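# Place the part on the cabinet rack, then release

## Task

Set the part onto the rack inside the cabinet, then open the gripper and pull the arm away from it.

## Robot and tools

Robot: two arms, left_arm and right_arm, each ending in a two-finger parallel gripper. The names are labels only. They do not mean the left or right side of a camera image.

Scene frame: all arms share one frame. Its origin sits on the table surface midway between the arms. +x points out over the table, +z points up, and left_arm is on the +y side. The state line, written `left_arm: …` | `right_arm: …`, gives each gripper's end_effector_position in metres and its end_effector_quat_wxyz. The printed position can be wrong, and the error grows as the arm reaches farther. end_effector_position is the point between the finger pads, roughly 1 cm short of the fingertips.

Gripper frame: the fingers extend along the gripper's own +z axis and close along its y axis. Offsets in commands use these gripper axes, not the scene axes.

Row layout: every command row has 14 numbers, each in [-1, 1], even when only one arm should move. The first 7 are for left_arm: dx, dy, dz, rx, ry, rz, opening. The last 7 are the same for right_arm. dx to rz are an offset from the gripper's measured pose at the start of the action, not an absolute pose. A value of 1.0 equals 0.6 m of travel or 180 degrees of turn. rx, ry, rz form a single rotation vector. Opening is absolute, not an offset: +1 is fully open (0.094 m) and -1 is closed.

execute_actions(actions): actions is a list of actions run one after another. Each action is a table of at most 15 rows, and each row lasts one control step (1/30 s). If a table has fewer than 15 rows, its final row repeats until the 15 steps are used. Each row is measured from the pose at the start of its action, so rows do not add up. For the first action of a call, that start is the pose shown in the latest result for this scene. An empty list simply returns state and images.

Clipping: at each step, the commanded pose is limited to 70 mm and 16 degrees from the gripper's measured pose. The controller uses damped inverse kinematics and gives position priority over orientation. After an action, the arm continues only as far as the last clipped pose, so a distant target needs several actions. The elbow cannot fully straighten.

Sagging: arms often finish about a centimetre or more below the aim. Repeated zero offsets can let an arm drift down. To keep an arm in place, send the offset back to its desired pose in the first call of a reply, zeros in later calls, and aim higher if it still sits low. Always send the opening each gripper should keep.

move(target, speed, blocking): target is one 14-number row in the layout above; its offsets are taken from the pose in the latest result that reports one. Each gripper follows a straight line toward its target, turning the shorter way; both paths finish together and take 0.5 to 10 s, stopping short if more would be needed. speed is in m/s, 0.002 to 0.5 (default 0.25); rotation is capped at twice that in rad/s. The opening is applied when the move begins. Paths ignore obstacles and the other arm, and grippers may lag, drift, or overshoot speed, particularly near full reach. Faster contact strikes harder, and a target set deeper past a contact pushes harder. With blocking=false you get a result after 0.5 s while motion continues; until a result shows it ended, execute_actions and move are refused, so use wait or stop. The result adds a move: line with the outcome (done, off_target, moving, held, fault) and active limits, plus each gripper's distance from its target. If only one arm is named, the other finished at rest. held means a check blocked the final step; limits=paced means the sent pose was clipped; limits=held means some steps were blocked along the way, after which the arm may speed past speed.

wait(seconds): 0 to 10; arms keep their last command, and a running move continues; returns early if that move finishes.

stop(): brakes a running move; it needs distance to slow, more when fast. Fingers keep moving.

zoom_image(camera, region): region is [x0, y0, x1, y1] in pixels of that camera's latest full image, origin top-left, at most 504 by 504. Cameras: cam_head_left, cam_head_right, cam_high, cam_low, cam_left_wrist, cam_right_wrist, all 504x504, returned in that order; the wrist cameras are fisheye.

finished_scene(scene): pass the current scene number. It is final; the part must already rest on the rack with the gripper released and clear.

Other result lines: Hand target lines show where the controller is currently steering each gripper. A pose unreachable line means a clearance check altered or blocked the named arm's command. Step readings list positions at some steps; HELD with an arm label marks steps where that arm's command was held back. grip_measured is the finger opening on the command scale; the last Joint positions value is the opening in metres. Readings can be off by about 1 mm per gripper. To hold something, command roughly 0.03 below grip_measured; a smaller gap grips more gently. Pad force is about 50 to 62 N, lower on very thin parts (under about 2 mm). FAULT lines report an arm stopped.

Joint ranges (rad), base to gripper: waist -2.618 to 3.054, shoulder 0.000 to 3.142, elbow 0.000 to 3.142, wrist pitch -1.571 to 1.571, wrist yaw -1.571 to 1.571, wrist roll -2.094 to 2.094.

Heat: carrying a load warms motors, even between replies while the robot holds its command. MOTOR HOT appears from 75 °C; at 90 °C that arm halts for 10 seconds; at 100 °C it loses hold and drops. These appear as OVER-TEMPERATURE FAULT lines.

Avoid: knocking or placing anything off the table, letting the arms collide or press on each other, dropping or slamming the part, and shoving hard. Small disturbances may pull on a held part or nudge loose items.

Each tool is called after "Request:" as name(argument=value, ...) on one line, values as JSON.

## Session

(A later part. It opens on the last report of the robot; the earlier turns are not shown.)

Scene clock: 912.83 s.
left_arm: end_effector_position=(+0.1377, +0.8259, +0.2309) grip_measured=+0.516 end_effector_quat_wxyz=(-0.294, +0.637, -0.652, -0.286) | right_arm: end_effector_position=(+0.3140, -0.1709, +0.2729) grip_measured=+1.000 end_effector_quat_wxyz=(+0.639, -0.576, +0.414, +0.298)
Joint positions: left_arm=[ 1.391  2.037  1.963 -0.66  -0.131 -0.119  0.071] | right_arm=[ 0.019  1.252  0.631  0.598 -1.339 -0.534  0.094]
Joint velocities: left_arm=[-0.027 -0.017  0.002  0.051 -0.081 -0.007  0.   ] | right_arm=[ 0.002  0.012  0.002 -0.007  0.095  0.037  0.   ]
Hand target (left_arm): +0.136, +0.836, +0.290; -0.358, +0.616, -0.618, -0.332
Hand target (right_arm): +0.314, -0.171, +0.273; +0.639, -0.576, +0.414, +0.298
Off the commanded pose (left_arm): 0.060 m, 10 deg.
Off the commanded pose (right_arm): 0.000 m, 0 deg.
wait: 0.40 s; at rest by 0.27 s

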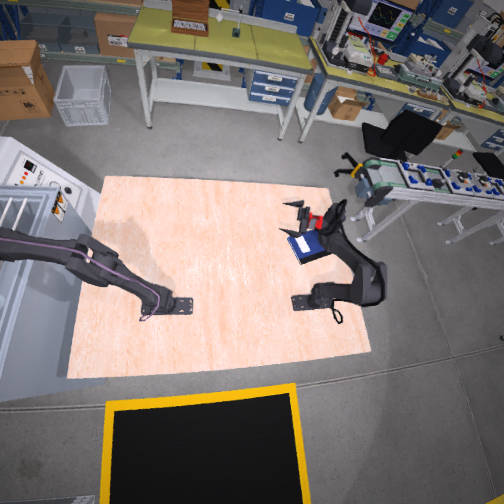

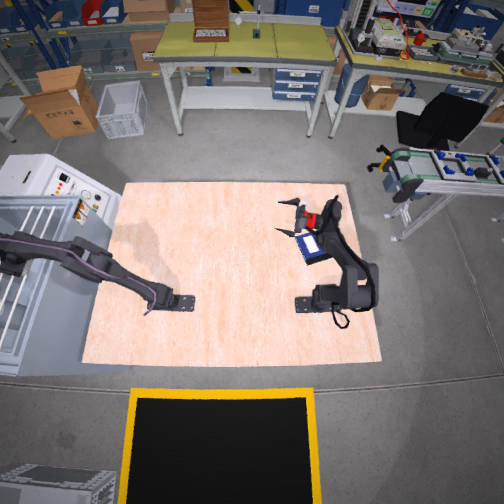

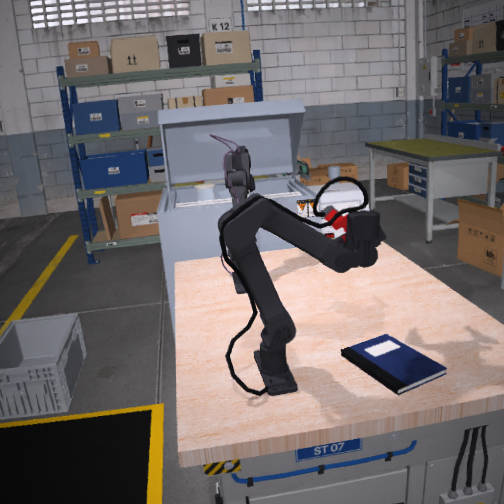

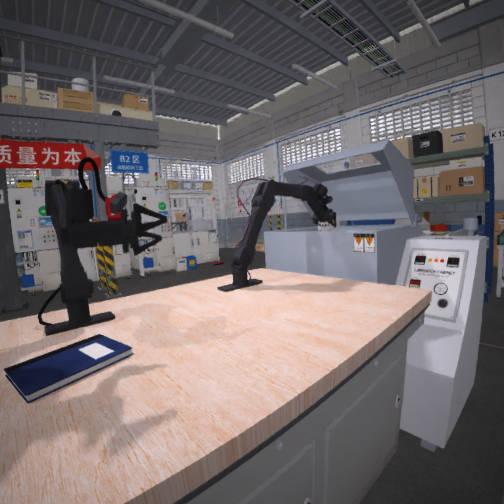

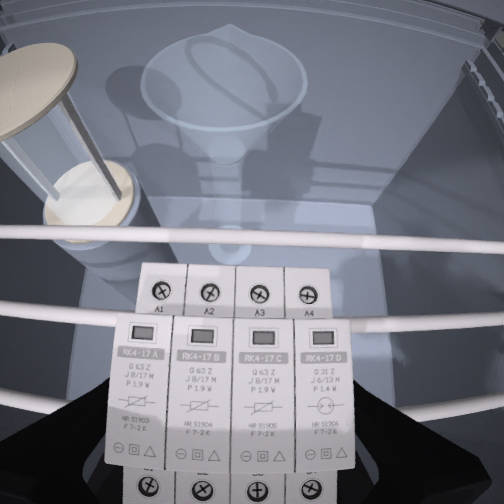

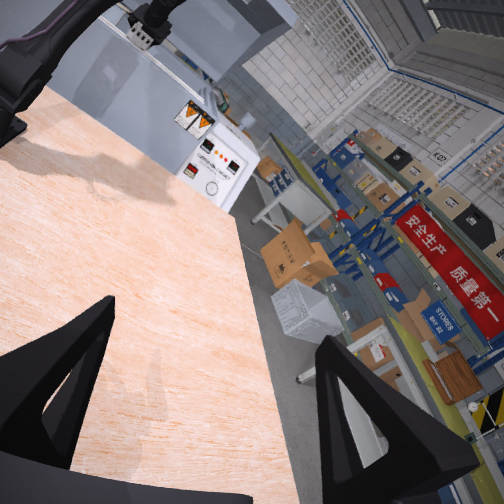

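Request:
execute_actions(actions=[[[-0.0878,0.0035,-0.0433,0.0048,-0.056,-0.0086,0.44,0,0,0,0,0,0,1],[-0.0866,0.0035,-0.0414,0.0048,-0.0555,-0.0086,0.44,0,0,0,0,0,0,1],[-0.0853,0.0035,-0.0394,0.0048,-0.0551,-0.0086,0.44,0,0,0,0,0,0,1],[-0.0841,0.0035,-0.0374,0.0048,-0.0547,-0.0086,0.44,0,0,0,0,0,0,1],[-0.0829,0.0035,-0.0355,0.0048,-0.0543,-0.0086,0.44,0,0,0,0,0,0,1],[-0.0817,0.0035,-0.0335,0.0048,-0.0538,-0.0086,0.44,0,0,0,0,0,0,1],[-0.0805,0.0035,-0.0315,0.0048,-0.0534,-0.0086,0.44,0,0,0,0,0,0,1],[-0.0792,0.0035,-0.0296,0.0048,-0.053,-0.0086,0.44,0,0,0,0,0,0,1],[-0.078,0.0035,-0.0276,0.0048,-0.0526,-0.0086,0.44,0,0,0,0,0,0,1],[-0.0768,0.0035,-0.0256,0.0048,-0.0521,-0.0086,0.44,0,0,0,0,0,0,1],[-0.0756,0.0035,-0.0237,0.0048,-0.0517,-0.0086,0.44,0,0,0,0,0,0,1],[-0.0744,0.0035,-0.0217,0.0048,-0.0513,-0.0086,0.44,0,0,0,0,0,0,1],[-0.0731,0.0035,-0.0197,0.0048,-0.0509,-0.0086,0.44,0,0,0,0,0,0,1],[-0.0719,0.0035,-0.0178,0.0048,-0.0504,-0.0086,0.44,0,0,0,0,0,0,1],[-0.0707,0.0035,-0.0158,0.0048,-0.05,-0.0086,0.44,0,0,0,0,0,0,1]]])

Request:
wait(seconds=0.4)

Scene clock: 939.17 s.
left_arm: end_effector_position=(+0.1389, +0.8273, +0.2274) grip_measured=+0.516 end_effector_quat_wxyz=(-0.297, +0.636, -0.652, -0.286) | right_arm: end_effector_position=(+0.3140, -0.1709, +0.2729) grip_measured=+1.000 end_effector_quat_wxyz=(+0.639, -0.576, +0.414, +0.298)
Joint positions: left_arm=[ 1.391  2.037  1.946 -0.638 -0.127 -0.119  0.071] | right_arm=[ 0.019  1.252  0.631  0.598 -1.339 -0.534  0.094]
Joint velocities: left_arm=[-0.012  0.012 -0.071  0.037  0.022 -0.022 -0.002] | right_arm=[-0.022 -0.012 -0.032 -0.051 -0.022  0.037  0.   ]
Hand target (left_arm): +0.136, +0.842, +0.270; -0.352, +0.620, -0.622, -0.325
Hand target (right_arm): +0.314, -0.171, +0.273; +0.639, -0.576, +0.414, +0.298
Off the commanded pose (left_arm): 0.046 m, 9 deg.
Off the commanded pose (right_arm): 0.000 m, 0 deg.
Step readings (end_effector_position):
0: left_arm (+0.1378, +0.8260, +0.2310) | right_arm (+0.3140, -0.1709, +0.2729)
1: left_arm (+0.1378, +0.8260, +0.2310) | right_arm (+0.3140, -0.1709, +0.2729)
2: left_arm (+0.1379, +0.8261, +0.2311) | right_arm (+0.3140, -0.1709, +0.2729)
4: left_arm (+0.1380, +0.8262, +0.2313) | right_arm (+0.3140, -0.1709, +0.2729)
8: left_arm (+0.1384, +0.8270, +0.2321) | right_arm (+0.3140, -0.1709, +0.2729)
15: end_effector_position above

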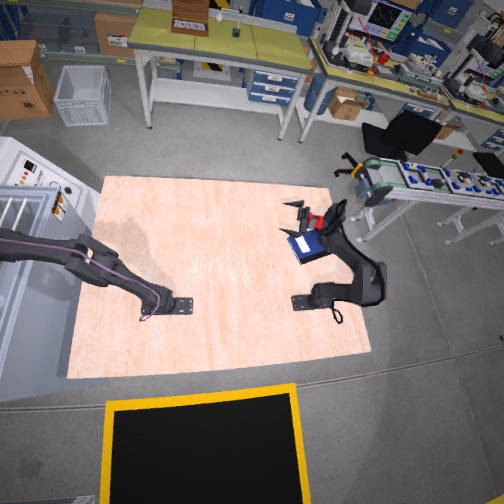

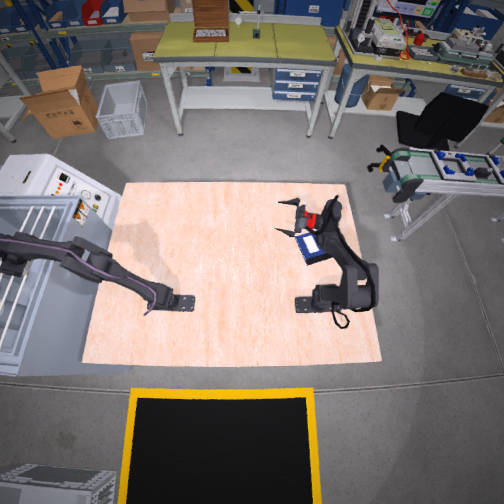

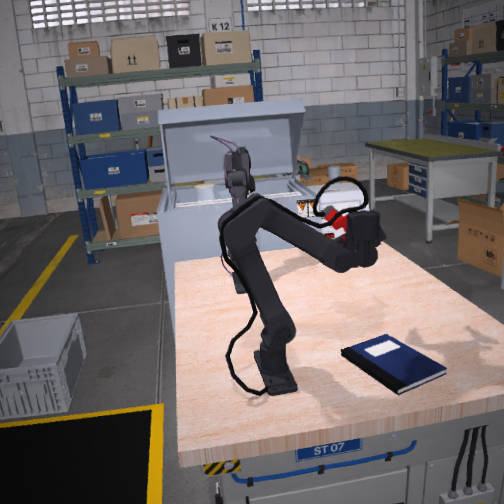

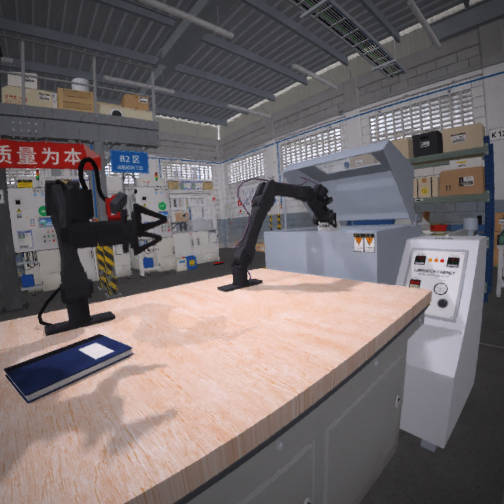

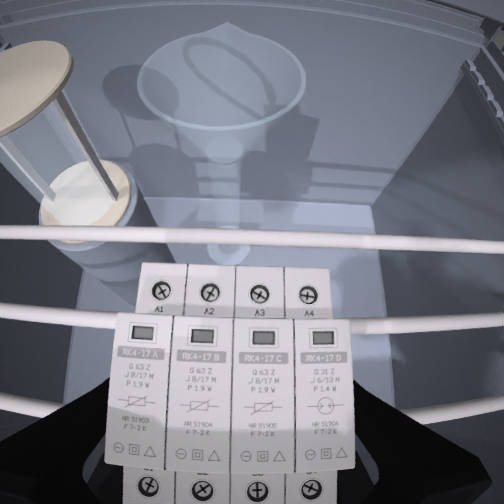

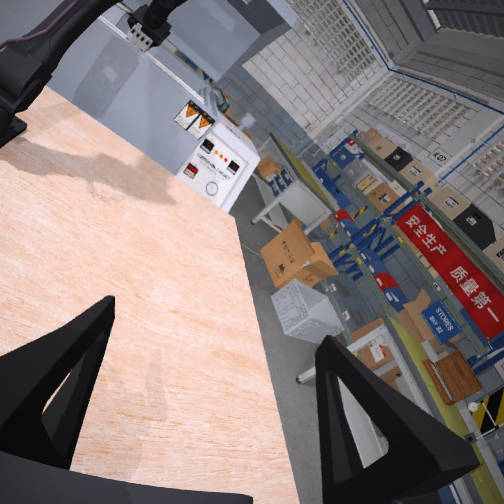

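Scene clock: 939.57 s.
left_arm: end_effector_position=(+0.1392, +0.8277, +0.2265) grip_measured=+0.516 end_effector_quat_wxyz=(-0.298, +0.636, -0.652, -0.286) | right_arm: end_effector_position=(+0.3140, -0.1709, +0.2729) grip_measured=+1.000 end_effector_quat_wxyz=(+0.639, -0.576, +0.414, +0.298)
Joint positions: left_arm=[ 1.391  2.037  1.941 -0.631 -0.126 -0.119  0.071] | right_arm=[ 0.019  1.252  0.631  0.598 -1.339 -0.534  0.094]
Joint velocities: left_arm=[ 0.007 -0.022 -0.012 -0.007 -0.051 -0.051 -0.   ] | right_arm=[ 0.012 -0.002  0.007  0.051 -0.051 -0.022  0.   ]
Hand target (left_arm): +0.136, +0.842, +0.270; -0.352, +0.620, -0.622, -0.325
Hand target (right_arm): +0.314, -0.171, +0.273; +0.639, -0.576, +0.414, +0.298
Off the commanded pose (left_arm): 0.047 m, 9 deg.
Off the commanded pose (right_arm): 0.000 m, 0 deg.
wait: 0.40 s; at rest by 0.20 s

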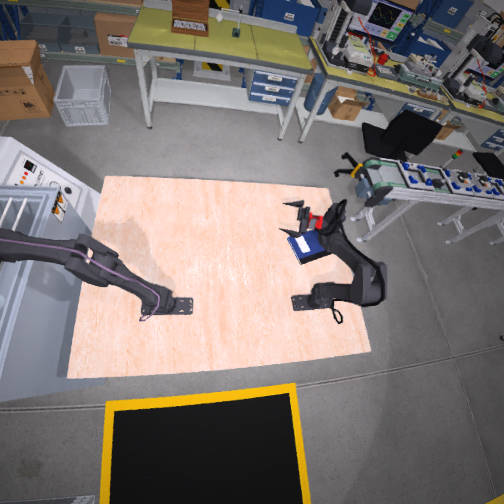

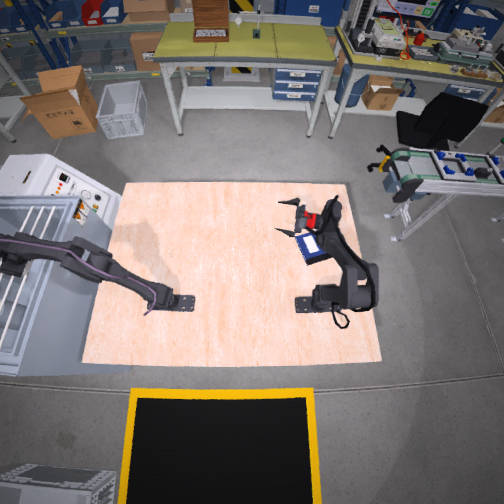

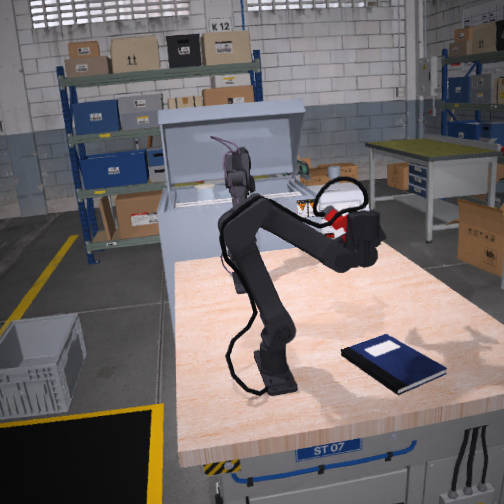

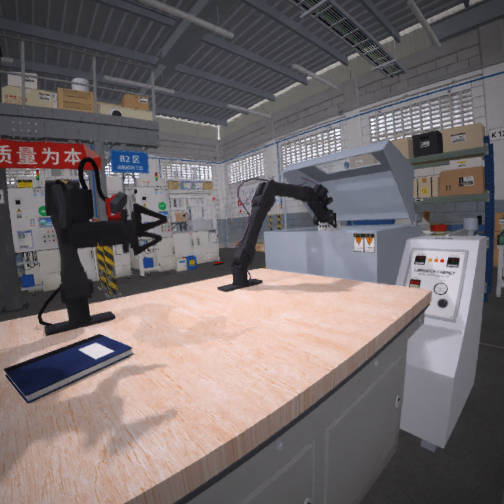

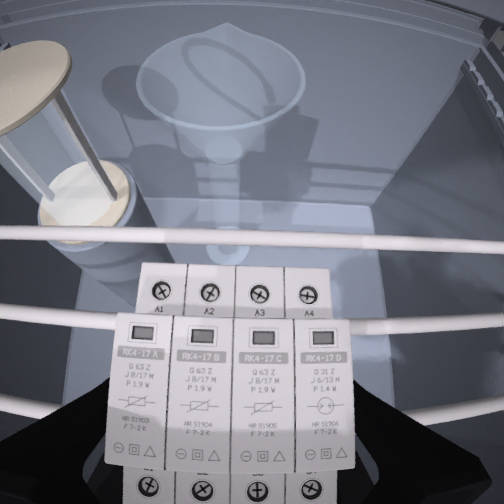

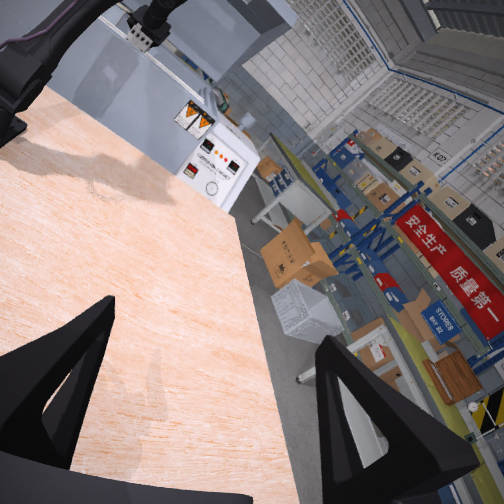

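Request:
execute_actions(actions=[[[-0.0729,0.0058,-0.0217,0.0035,-0.0485,-0.0095,0.44,0,0,0,0,0,0,1],[-0.0715,0.0058,-0.0206,0.0035,-0.0479,-0.0095,0.44,0,0,0,0,0,0,1],[-0.0702,0.0058,-0.0194,0.0035,-0.0474,-0.0095,0.44,0,0,0,0,0,0,1],[-0.0689,0.0058,-0.0182,0.0035,-0.0469,-0.0095,0.44,0,0,0,0,0,0,1],[-0.0675,0.0058,-0.017,0.0035,-0.0463,-0.0095,0.44,0,0,0,0,0,0,1],[-0.0662,0.0058,-0.0159,0.0035,-0.0458,-0.0095,0.44,0,0,0,0,0,0,1],[-0.0649,0.0058,-0.0147,0.0035,-0.0453,-0.0095,0.44,0,0,0,0,0,0,1],[-0.0635,0.0058,-0.0135,0.0035,-0.0447,-0.0095,0.44,0,0,0,0,0,0,1],[-0.0622,0.0058,-0.0123,0.0035,-0.0442,-0.0095,0.44,0,0,0,0,0,0,1],[-0.0609,0.0058,-0.0112,0.0035,-0.0437,-0.0095,0.44,0,0,0,0,0,0,1],[-0.0595,0.0058,-0.01,0.0035,-0.0431,-0.0095,0.44,0,0,0,0,0,0,1],[-0.0582,0.0058,-0.0088,0.0035,-0.0426,-0.0095,0.44,0,0,0,0,0,0,1],[-0.0569,0.0058,-0.0076,0.0035,-0.0421,-0.0095,0.44,0,0,0,0,0,0,1],[-0.0555,0.0058,-0.0065,0.0035,-0.0415,-0.0095,0.44,0,0,0,0,0,0,1],[-0.0542,0.0058,-0.0053,0.0035,-0.041,-0.0095,0.44,0,0,0,0,0,0,1]]])

Request:
wait(seconds=0.4)

Scene clock: 959.70 s.
left_arm: end_effector_position=(+0.1399, +0.8273, +0.2176) grip_measured=+0.516 end_effector_quat_wxyz=(-0.296, +0.636, -0.654, -0.282) | right_arm: end_effector_position=(+0.3140, -0.1709, +0.2729) grip_measured=+1.000 end_effector_quat_wxyz=(+0.639, -0.576, +0.414, +0.298)
Joint positions: left_arm=[ 1.391  2.037  1.911 -0.609 -0.121 -0.119  0.071] | right_arm=[ 0.019  1.252  0.631  0.598 -1.339 -0.534  0.094]
Joint velocities: left_arm=[-0.002 -0.007 -0.027  0.081  0.022 -0.022  0.   ] | right_arm=[ 0.007  0.007 -0.012  0.022 -0.037  0.022  0.   ]
Hand target (left_arm): +0.136, +0.843, +0.254; -0.346, +0.624, -0.625, -0.317
Hand target (right_arm): +0.314, -0.171, +0.273; +0.639, -0.576, +0.414, +0.298
Off the commanded pose (left_arm): 0.041 m, 8 deg.
Off the commanded pose (right_arm): 0.000 m, 0 deg.
Step readings (end_effector_position):
0: left_arm (+0.1392, +0.8278, +0.2266) | right_arm (+0.3140, -0.1709, +0.2729)
1: left_arm (+0.1392, +0.8279, +0.2267) | right_arm (+0.3140, -0.1709, +0.2729)
2: left_arm (+0.1393, +0.8280, +0.2265) | right_arm (+0.3140, -0.1709, +0.2729)
4: left_arm (+0.1396, +0.8284, +0.2258) | right_arm (+0.3140, -0.1709, +0.2729)
8: left_arm (+0.1397, +0.8277, +0.2220) | right_arm (+0.3140, -0.1709, +0.2729)
15: end_effector_position above

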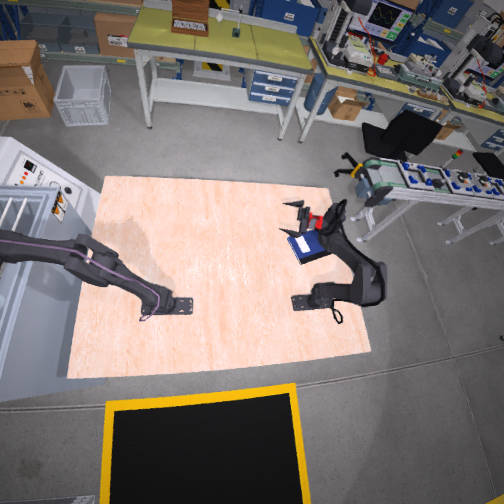

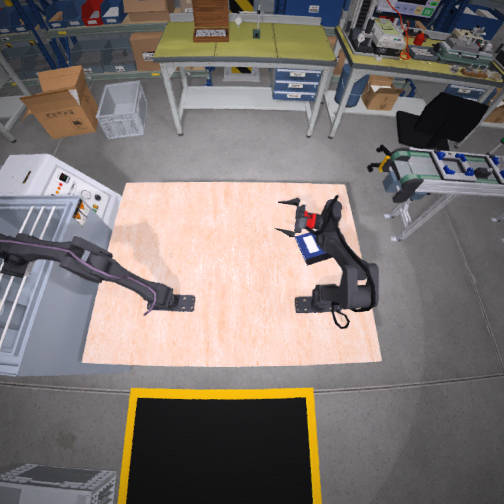

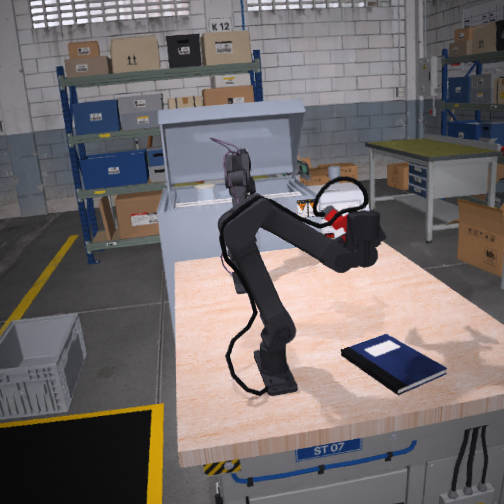

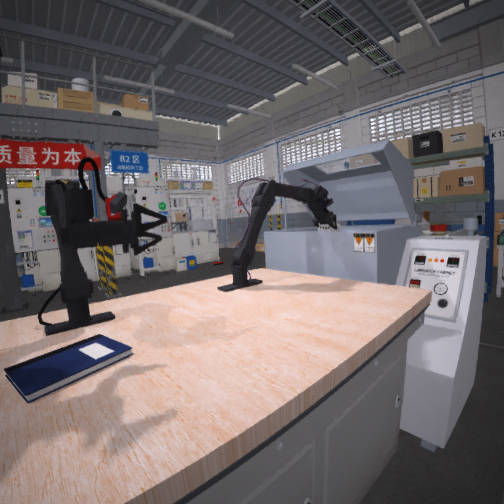

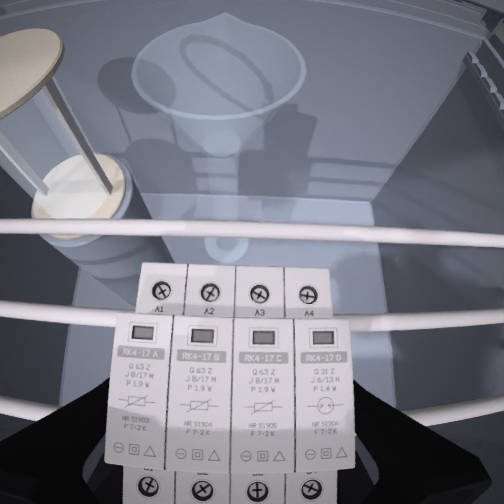

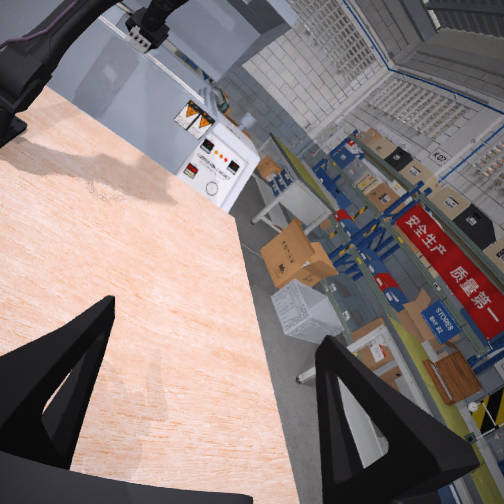

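Scene clock: 960.10 s.
left_arm: end_effector_position=(+0.1401, +0.8281, +0.2178) grip_measured=+0.516 end_effector_quat_wxyz=(-0.298, +0.636, -0.653, -0.283) | right_arm: end_effector_position=(+0.3140, -0.1709, +0.2729) grip_measured=+1.000 end_effector_quat_wxyz=(+0.639, -0.576, +0.414, +0.298)
Joint positions: left_arm=[ 1.391  2.037  1.909 -0.602 -0.121 -0.119  0.071] | right_arm=[ 0.019  1.252  0.631  0.598 -1.339 -0.534  0.094]
Joint velocities: left_arm=[-0.012 -0.017 -0.002 -0.007  0.022 -0.007 -0.   ] | right_arm=[ 0.002  0.022 -0.017  0.022 -0.007 -0.007  0.   ]
Hand target (left_arm): +0.136, +0.843, +0.254; -0.346, +0.624, -0.625, -0.317
Hand target (right_arm): +0.314, -0.171, +0.273; +0.639, -0.576, +0.414, +0.298
Off the commanded pose (left_arm): 0.040 m, 8 deg.
Off the commanded pose (right_arm): 0.000 m, 0 deg.
wait: 0.40 s; at rest by 0.17 s

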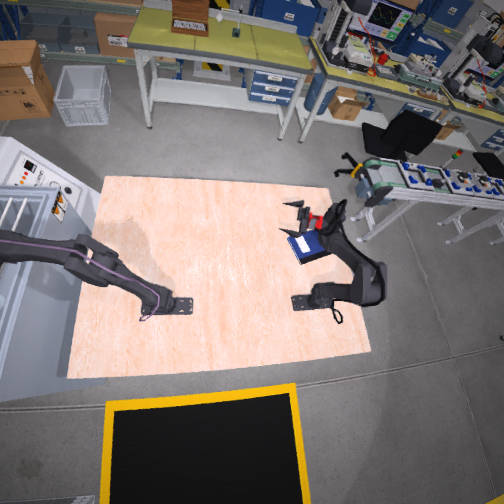

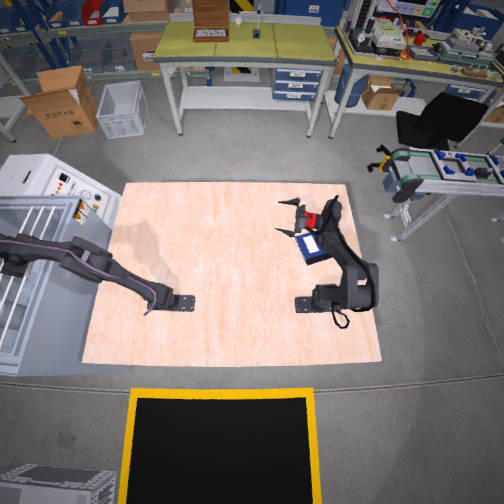

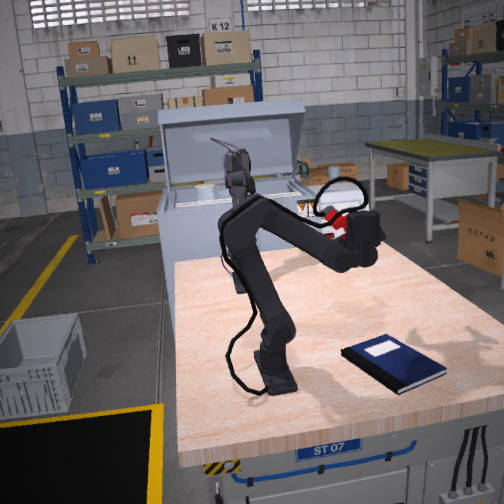

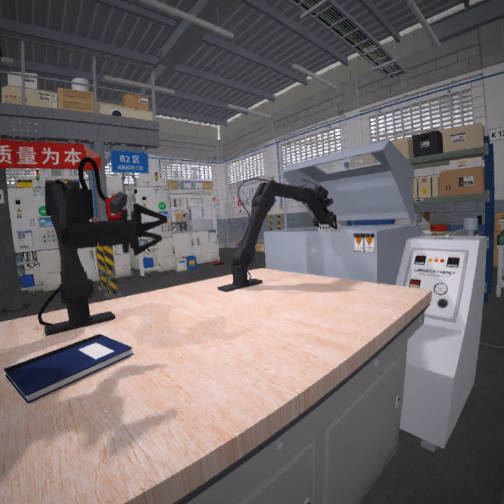

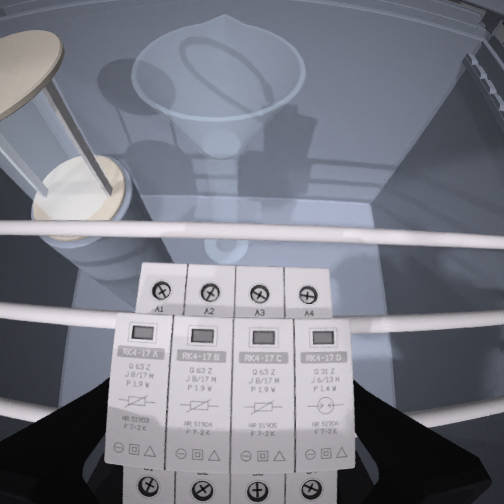

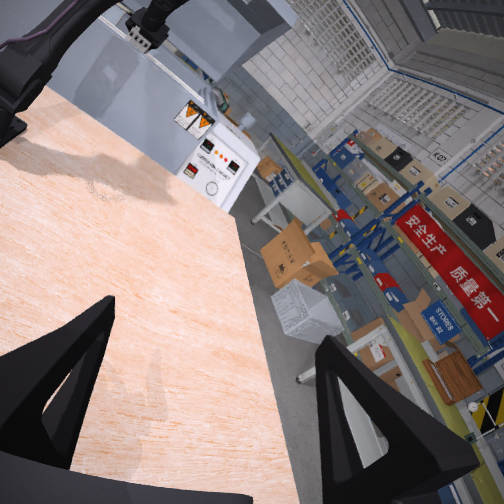

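Request:
execute_actions(actions=[[[-0.0621,0.0071,-0.0144,0.0024,-0.0391,-0.0081,0.44,0,0,0,0,0,0,1],[-0.0595,0.0068,-0.0137,0.0023,-0.0371,-0.0078,0.44,0,0,0,0,0,0,1],[-0.057,0.0064,-0.0131,0.0022,-0.0352,-0.0074,0.44,0,0,0,0,0,0,1],[-0.0544,0.006,-0.0125,0.0021,-0.0333,-0.007,0.44,0,0,0,0,0,0,1],[-0.0518,0.0057,-0.0118,0.002,-0.0313,-0.0067,0.44,0,0,0,0,0,0,1],[-0.0492,0.0053,-0.0112,0.0019,-0.0294,-0.0063,0.44,0,0,0,0,0,0,1],[-0.0466,0.0049,-0.0106,0.0018,-0.0275,-0.0059,0.44,0,0,0,0,0,0,1],[-0.0441,0.0046,-0.0099,0.0017,-0.0255,-0.0056,0.44,0,0,0,0,0,0,1],[-0.0415,0.0042,-0.0093,0.0016,-0.0236,-0.0052,0.44,0,0,0,0,0,0,1],[-0.0389,0.0038,-0.0087,0.0015,-0.0217,-0.0048,0.44,0,0,0,0,0,0,1],[-0.0363,0.0035,-0.008,0.0014,-0.0197,-0.0045,0.44,0,0,0,0,0,0,1],[-0.0337,0.0031,-0.0074,0.0013,-0.0178,-0.0041,0.44,0,0,0,0,0,0,1],[-0.0312,0.0027,-0.0068,0.0012,-0.0159,-0.0037,0.44,0,0,0,0,0,0,1],[-0.0286,0.0024,-0.0061,0.0011,-0.0139,-0.0034,0.44,0,0,0,0,0,0,1],[-0.026,0.002,-0.0055,0.001,-0.012,-0.003,0.44,0,0,0,0,0,0,1]]])

Request:
wait(seconds=0.3)

Scene clock: 990.37 s.
left_arm: end_effector_position=(+0.1402, +0.8284, +0.2163) grip_measured=+0.516 end_effector_quat_wxyz=(-0.297, +0.636, -0.654, -0.283) | right_arm: end_effector_position=(+0.3140, -0.1709, +0.2729) grip_measured=+1.000 end_effector_quat_wxyz=(+0.639, -0.576, +0.414, +0.298)
Joint positions: left_arm=[ 1.391  2.039  1.909 -0.602 -0.121 -0.118  0.071] | right_arm=[ 0.019  1.252  0.631  0.598 -1.339 -0.534  0.094]
Joint velocities: left_arm=[-0.007 -0.007 -0.012 -0.066 -0.007  0.007 -0.   ] | right_arm=[ 0.017  0.017  0.002  0.037 -0.037  0.022  0.   ]
Hand target (left_arm): +0.139, +0.835, +0.232; -0.313, +0.633, -0.645, -0.293
Hand target (right_arm): +0.314, -0.171, +0.273; +0.639, -0.576, +0.414, +0.298
Off the commanded pose (left_arm): 0.017 m, 2 deg.
Off the commanded pose (right_arm): 0.000 m, 0 deg.
Step readings (end_effector_position):
0: left_arm (+0.1401, +0.8281, +0.2178) | right_arm (+0.3140, -0.1709, +0.2729)
1: left_arm (+0.1401, +0.8282, +0.2174) | right_arm (+0.3140, -0.1709, +0.2729)
2: left_arm (+0.1402, +0.8284, +0.2171) | right_arm (+0.3140, -0.1709, +0.2729)
4: left_arm (+0.1402, +0.8284, +0.2172) | right_arm (+0.3140, -0.1709, +0.2729)
8: left_arm (+0.1402, +0.8284, +0.2172) | right_arm (+0.3140, -0.1709, +0.2729)
15: end_effector_position above

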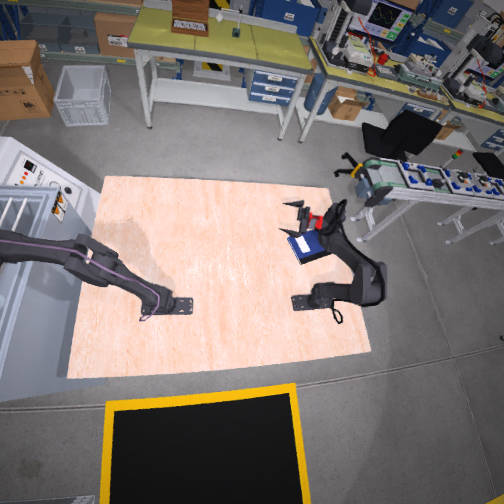

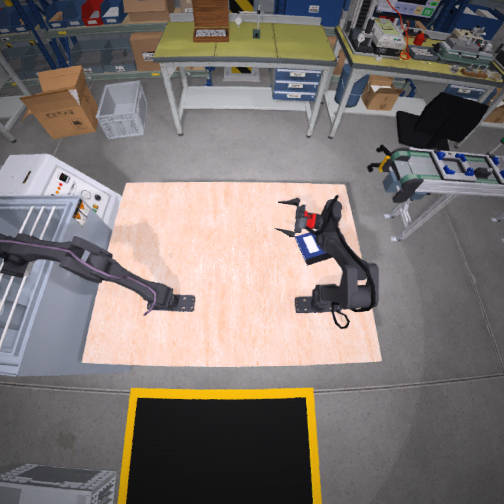

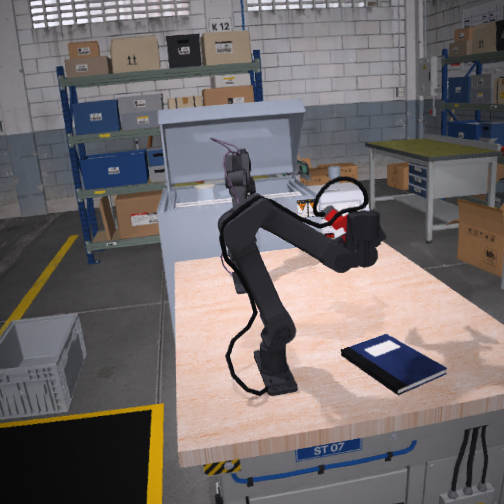

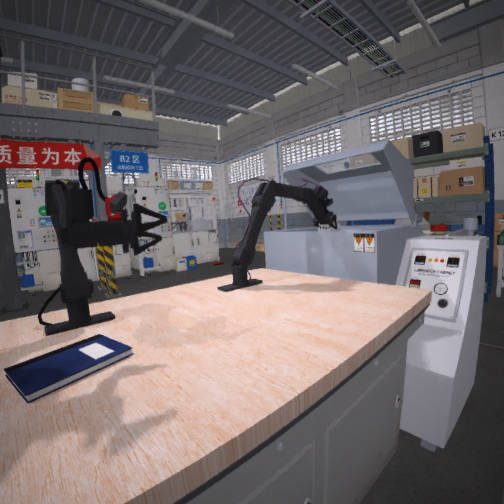

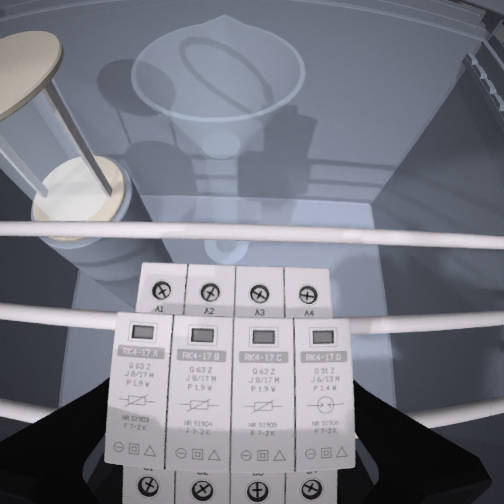

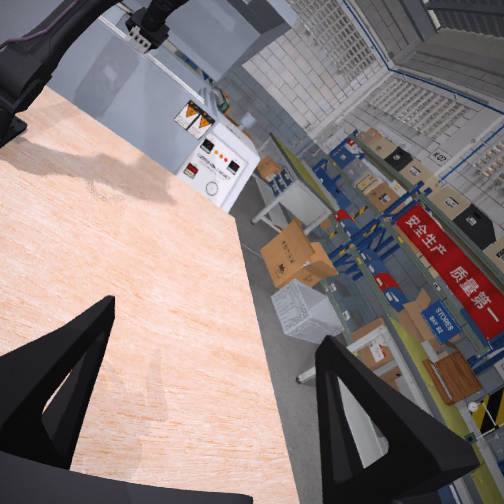

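Scene clock: 990.67 s.
left_arm: end_effector_position=(+0.1402, +0.8284, +0.2163) grip_measured=+0.516 end_effector_quat_wxyz=(-0.297, +0.636, -0.654, -0.283) | right_arm: end_effector_position=(+0.3140, -0.1709, +0.2729) grip_measured=+1.000 end_effector_quat_wxyz=(+0.639, -0.576, +0.414, +0.298)
Joint positions: left_arm=[ 1.391  2.039  1.909 -0.602 -0.121 -0.118  0.071] | right_arm=[ 0.019  1.252  0.631  0.598 -1.339 -0.534  0.094]
Joint velocities: left_arm=[-0.007 -0.002 -0.002  0.007  0.007 -0.051  0.   ] | right_arm=[ 0.002 -0.012 -0.012 -0.007 -0.007 -0.022  0.   ]
Hand target (left_arm): +0.139, +0.835, +0.232; -0.313, +0.633, -0.645, -0.293
Hand target (right_arm): +0.314, -0.171, +0.273; +0.639, -0.576, +0.414, +0.298
Off the commanded pose (left_arm): 0.017 m, 2 deg.
Off the commanded pose (right_arm): 0.000 m, 0 deg.
wait: 0.30 s; at rest by 0.17 s

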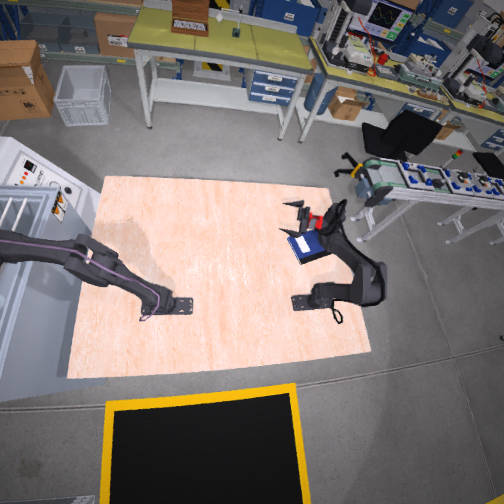

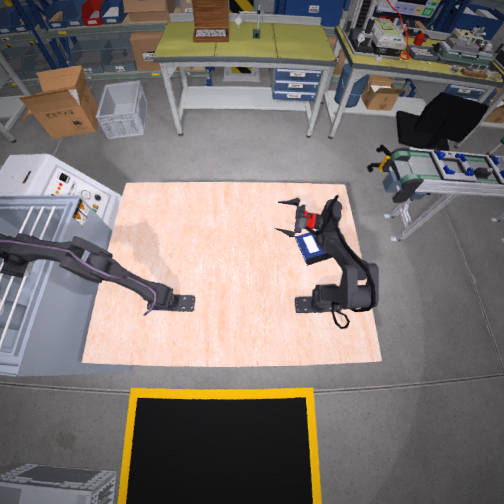

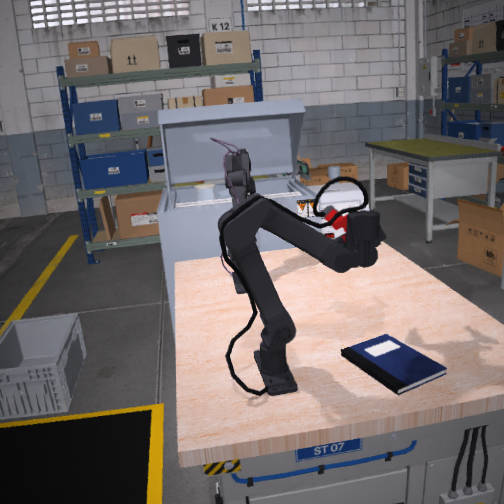

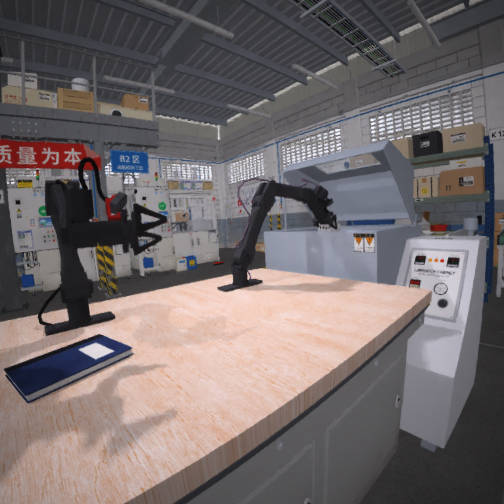

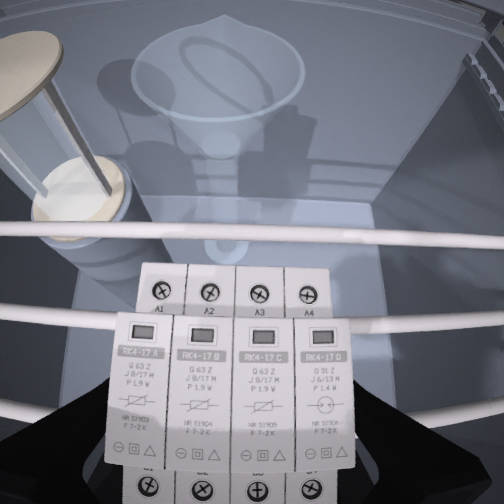

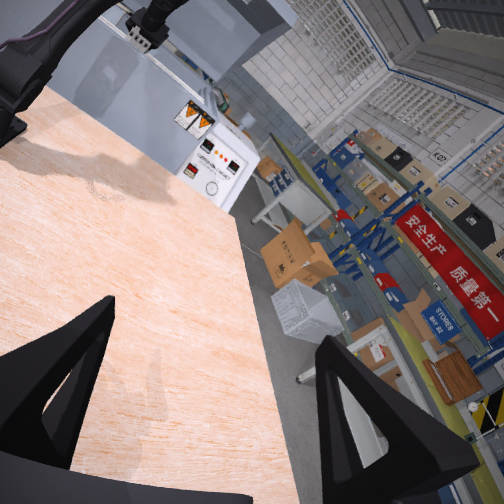

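Request:
execute_actions(actions=[[[-0.026,0.002,-0.006,0.001,-0.011,-0.003,0.49,0,0,0,0,0,0,1],[-0.025,0.002,-0.006,0.001,-0.011,-0.003,0.505,0,0,0,0,0,0,1],[-0.024,0.002,-0.006,0.001,-0.01,-0.003,0.515,0,0,0,0,0,0,1],[-0.023,0.002,-0.006,0.001,-0.01,-0.002,0.53,0,0,0,0,0,0,1],[-0.022,0.002,-0.006,0.001,-0.01,-0.002,0.55,0,0,0,0,0,0,1],[-0.022,0.002,-0.006,0.001,-0.01,-0.002,0.59,0,0,0,0,0,0,1],[-0.022,0.002,-0.006,0.001,-0.01,-0.002,0.65,0,0,0,0,0,0,1],[-0.022,0.002,-0.006,0.001,-0.01,-0.002,0.72,0,0,0,0,0,0,1],[-0.022,0.002,-0.006,0.001,-0.01,-0.002,0.8,0,0,0,0,0,0,1],[-0.022,0.002,-0.007,0.001,-0.01,-0.002,0.88,0,0,0,0,0,0,1],[-0.022,0.002,-0.009,0.001,-0.01,-0.002,0.95,0,0,0,0,0,0,1],[-0.022,0.002,-0.012,0.001,-0.01,-0.002,1,0,0,0,0,0,0,1],[-0.022,0.002,-0.016,0.001,-0.01,-0.002,1,0,0,0,0,0,0,1],[-0.022,0.002,-0.02,0.001,-0.01,-0.002,1,0,0,0,0,0,0,1],[-0.022,0.002,-0.024,0.001,-0.01,-0.002,1,0,0,0,0,0,0,1]]])

Scene clock: 1012.73 s.
left_arm: end_effector_position=(+0.1403, +0.8288, +0.2161) grip_measured=+1.000 end_effector_quat_wxyz=(-0.295, +0.636, -0.655, -0.282) | right_arm: end_effector_position=(+0.3140, -0.1709, +0.2729) grip_measured=+1.000 end_effector_quat_wxyz=(+0.639, -0.576, +0.414, +0.298)
Joint positions: left_arm=[ 1.391  2.044  1.917 -0.609 -0.121 -0.117  0.094] | right_arm=[ 0.019  1.252  0.631  0.598 -1.339 -0.534  0.094]
Joint velocities: left_arm=[ 0.007 -0.012 -0.007 -0.007  0.081  0.007  0.   ] | right_arm=[-0.017  0.007  0.002  0.022 -0.066 -0.022  0.   ]
Hand target (left_arm): +0.139, +0.827, +0.236; -0.309, +0.632, -0.648, -0.291
Hand target (right_arm): +0.314, -0.171, +0.273; +0.639, -0.576, +0.414, +0.298
Off the commanded pose (left_arm): 0.020 m, 2 deg.
Off the commanded pose (right_arm): 0.000 m, 0 deg.
Step readings (end_effector_position):
0: left_arm (+0.1402, +0.8284, +0.2163) | right_arm (+0.3140, -0.1709, +0.2729)
1: left_arm (+0.1402, +0.8285, +0.2162) | right_arm (+0.3140, -0.1709, +0.2729)
2: left_arm (+0.1402, +0.8287, +0.2162) | right_arm (+0.3140, -0.1709, +0.2729)
4: left_arm (+0.1403, +0.8288, +0.2160) | right_arm (+0.3140, -0.1709, +0.2729)
8: left_arm (+0.1403, +0.8288, +0.2161) | right_arm (+0.3140, -0.1709, +0.2729)
15: end_effector_position above

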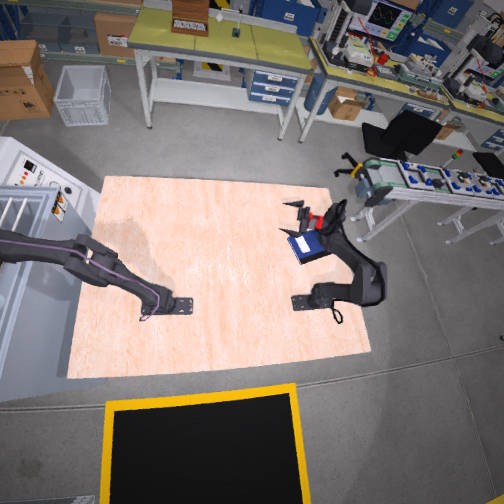

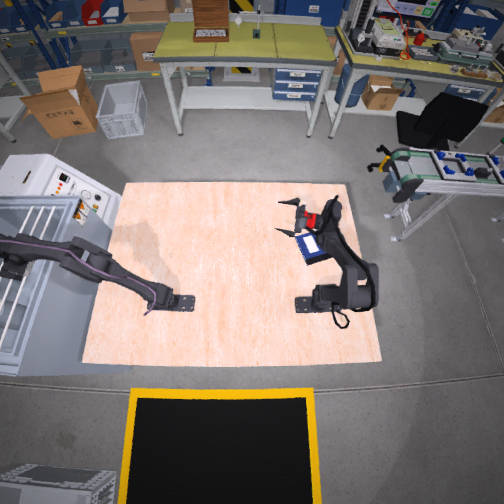

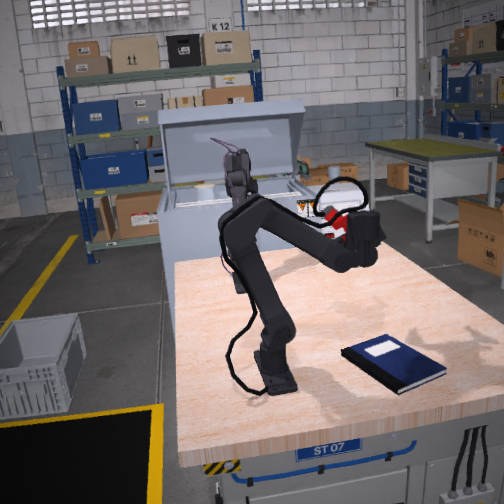

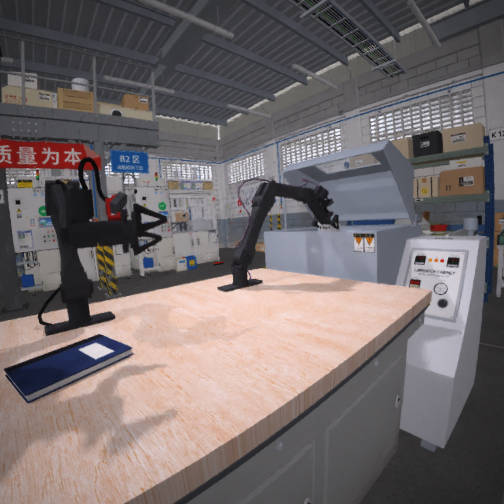

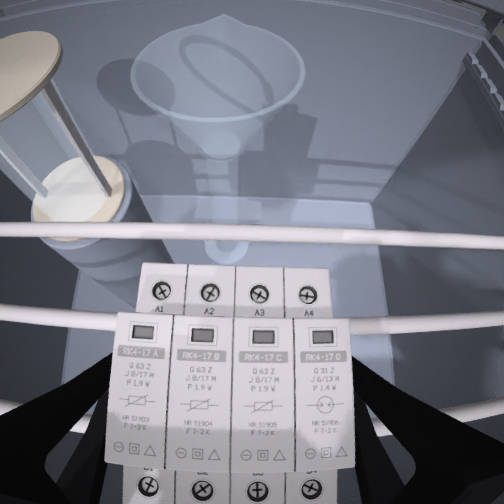

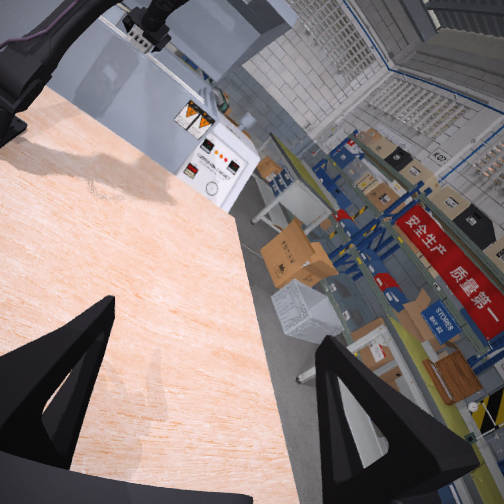

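Request:
move(target=[0.13,0,-0.55,0,0,0,1,0,0,0,0,0,0,1], speed=0.35)

Scene clock: 1041.30 s.
left_arm: end_effector_position=(+0.1310, +0.5340, +0.3808) grip_measured=+1.000 end_effector_quat_wxyz=(-0.299, +0.636, -0.655, -0.278) | right_arm: end_effector_position=(+0.3140, -0.1709, +0.2729) grip_measured=+1.000 end_effector_quat_wxyz=(+0.639, -0.576, +0.414, +0.298)
Joint positions: left_arm=[ 1.084  1.238  1.799 -1.344 -0.335 -0.337  0.094] | right_arm=[ 0.019  1.252  0.631  0.598 -1.339 -0.534  0.094]
Joint velocities: left_arm=[-0.002 -0.012 -0.012  0.022 -0.037 -0.022  0.   ] | right_arm=[-0.002  0.012  0.007 -0.037  0.037 -0.037  0.   ]
Hand target (left_arm): +0.131, +0.533, +0.383; -0.296, +0.636, -0.655, -0.282
Hand target (right_arm): +0.314, -0.171, +0.273; +0.639, -0.576, +0.414, +0.298
Off the commanded pose (left_arm): 0.004 m, 1 deg.
Off the commanded pose (right_arm): 0.000 m, 0 deg.
move: done

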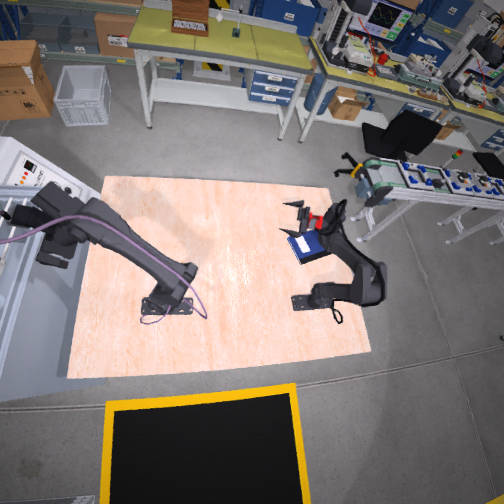

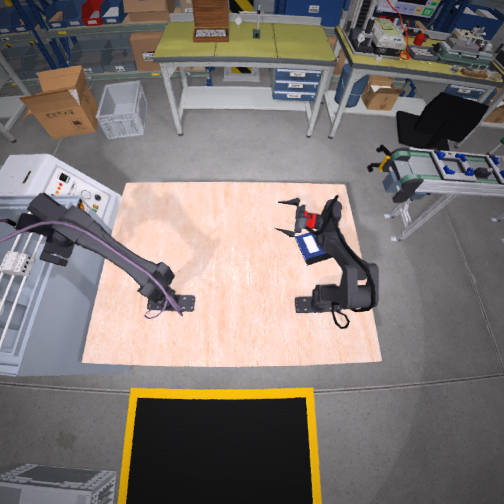

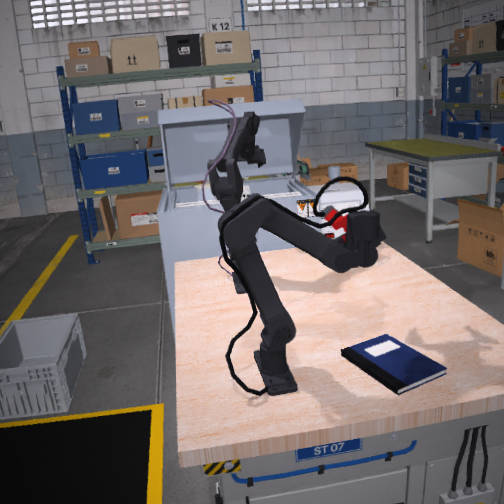

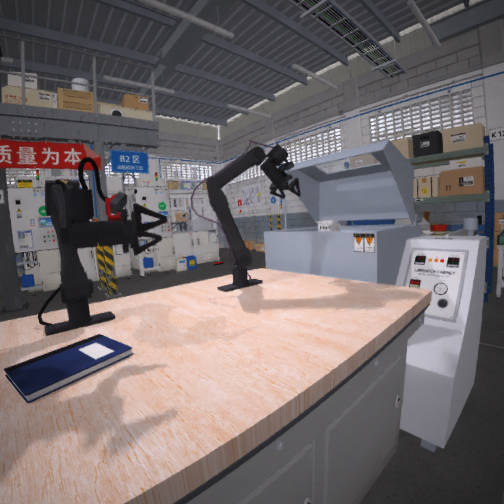

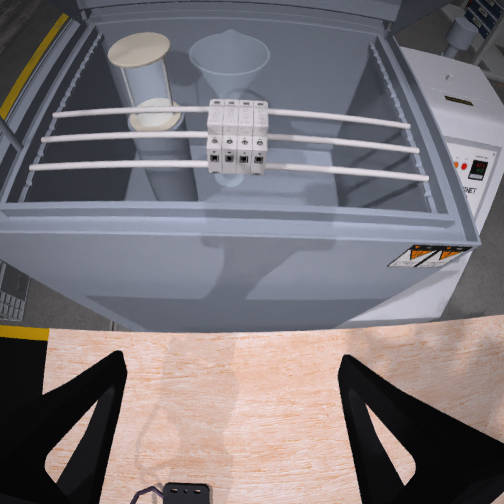

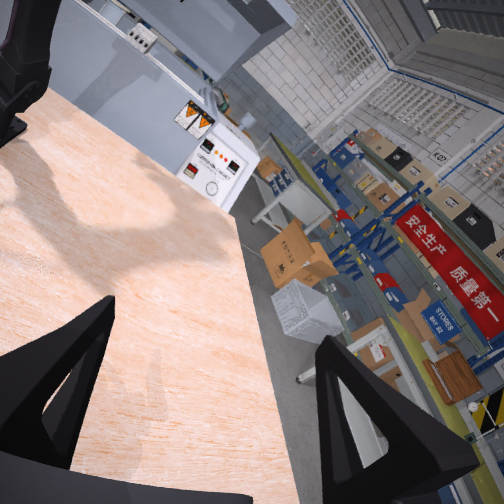

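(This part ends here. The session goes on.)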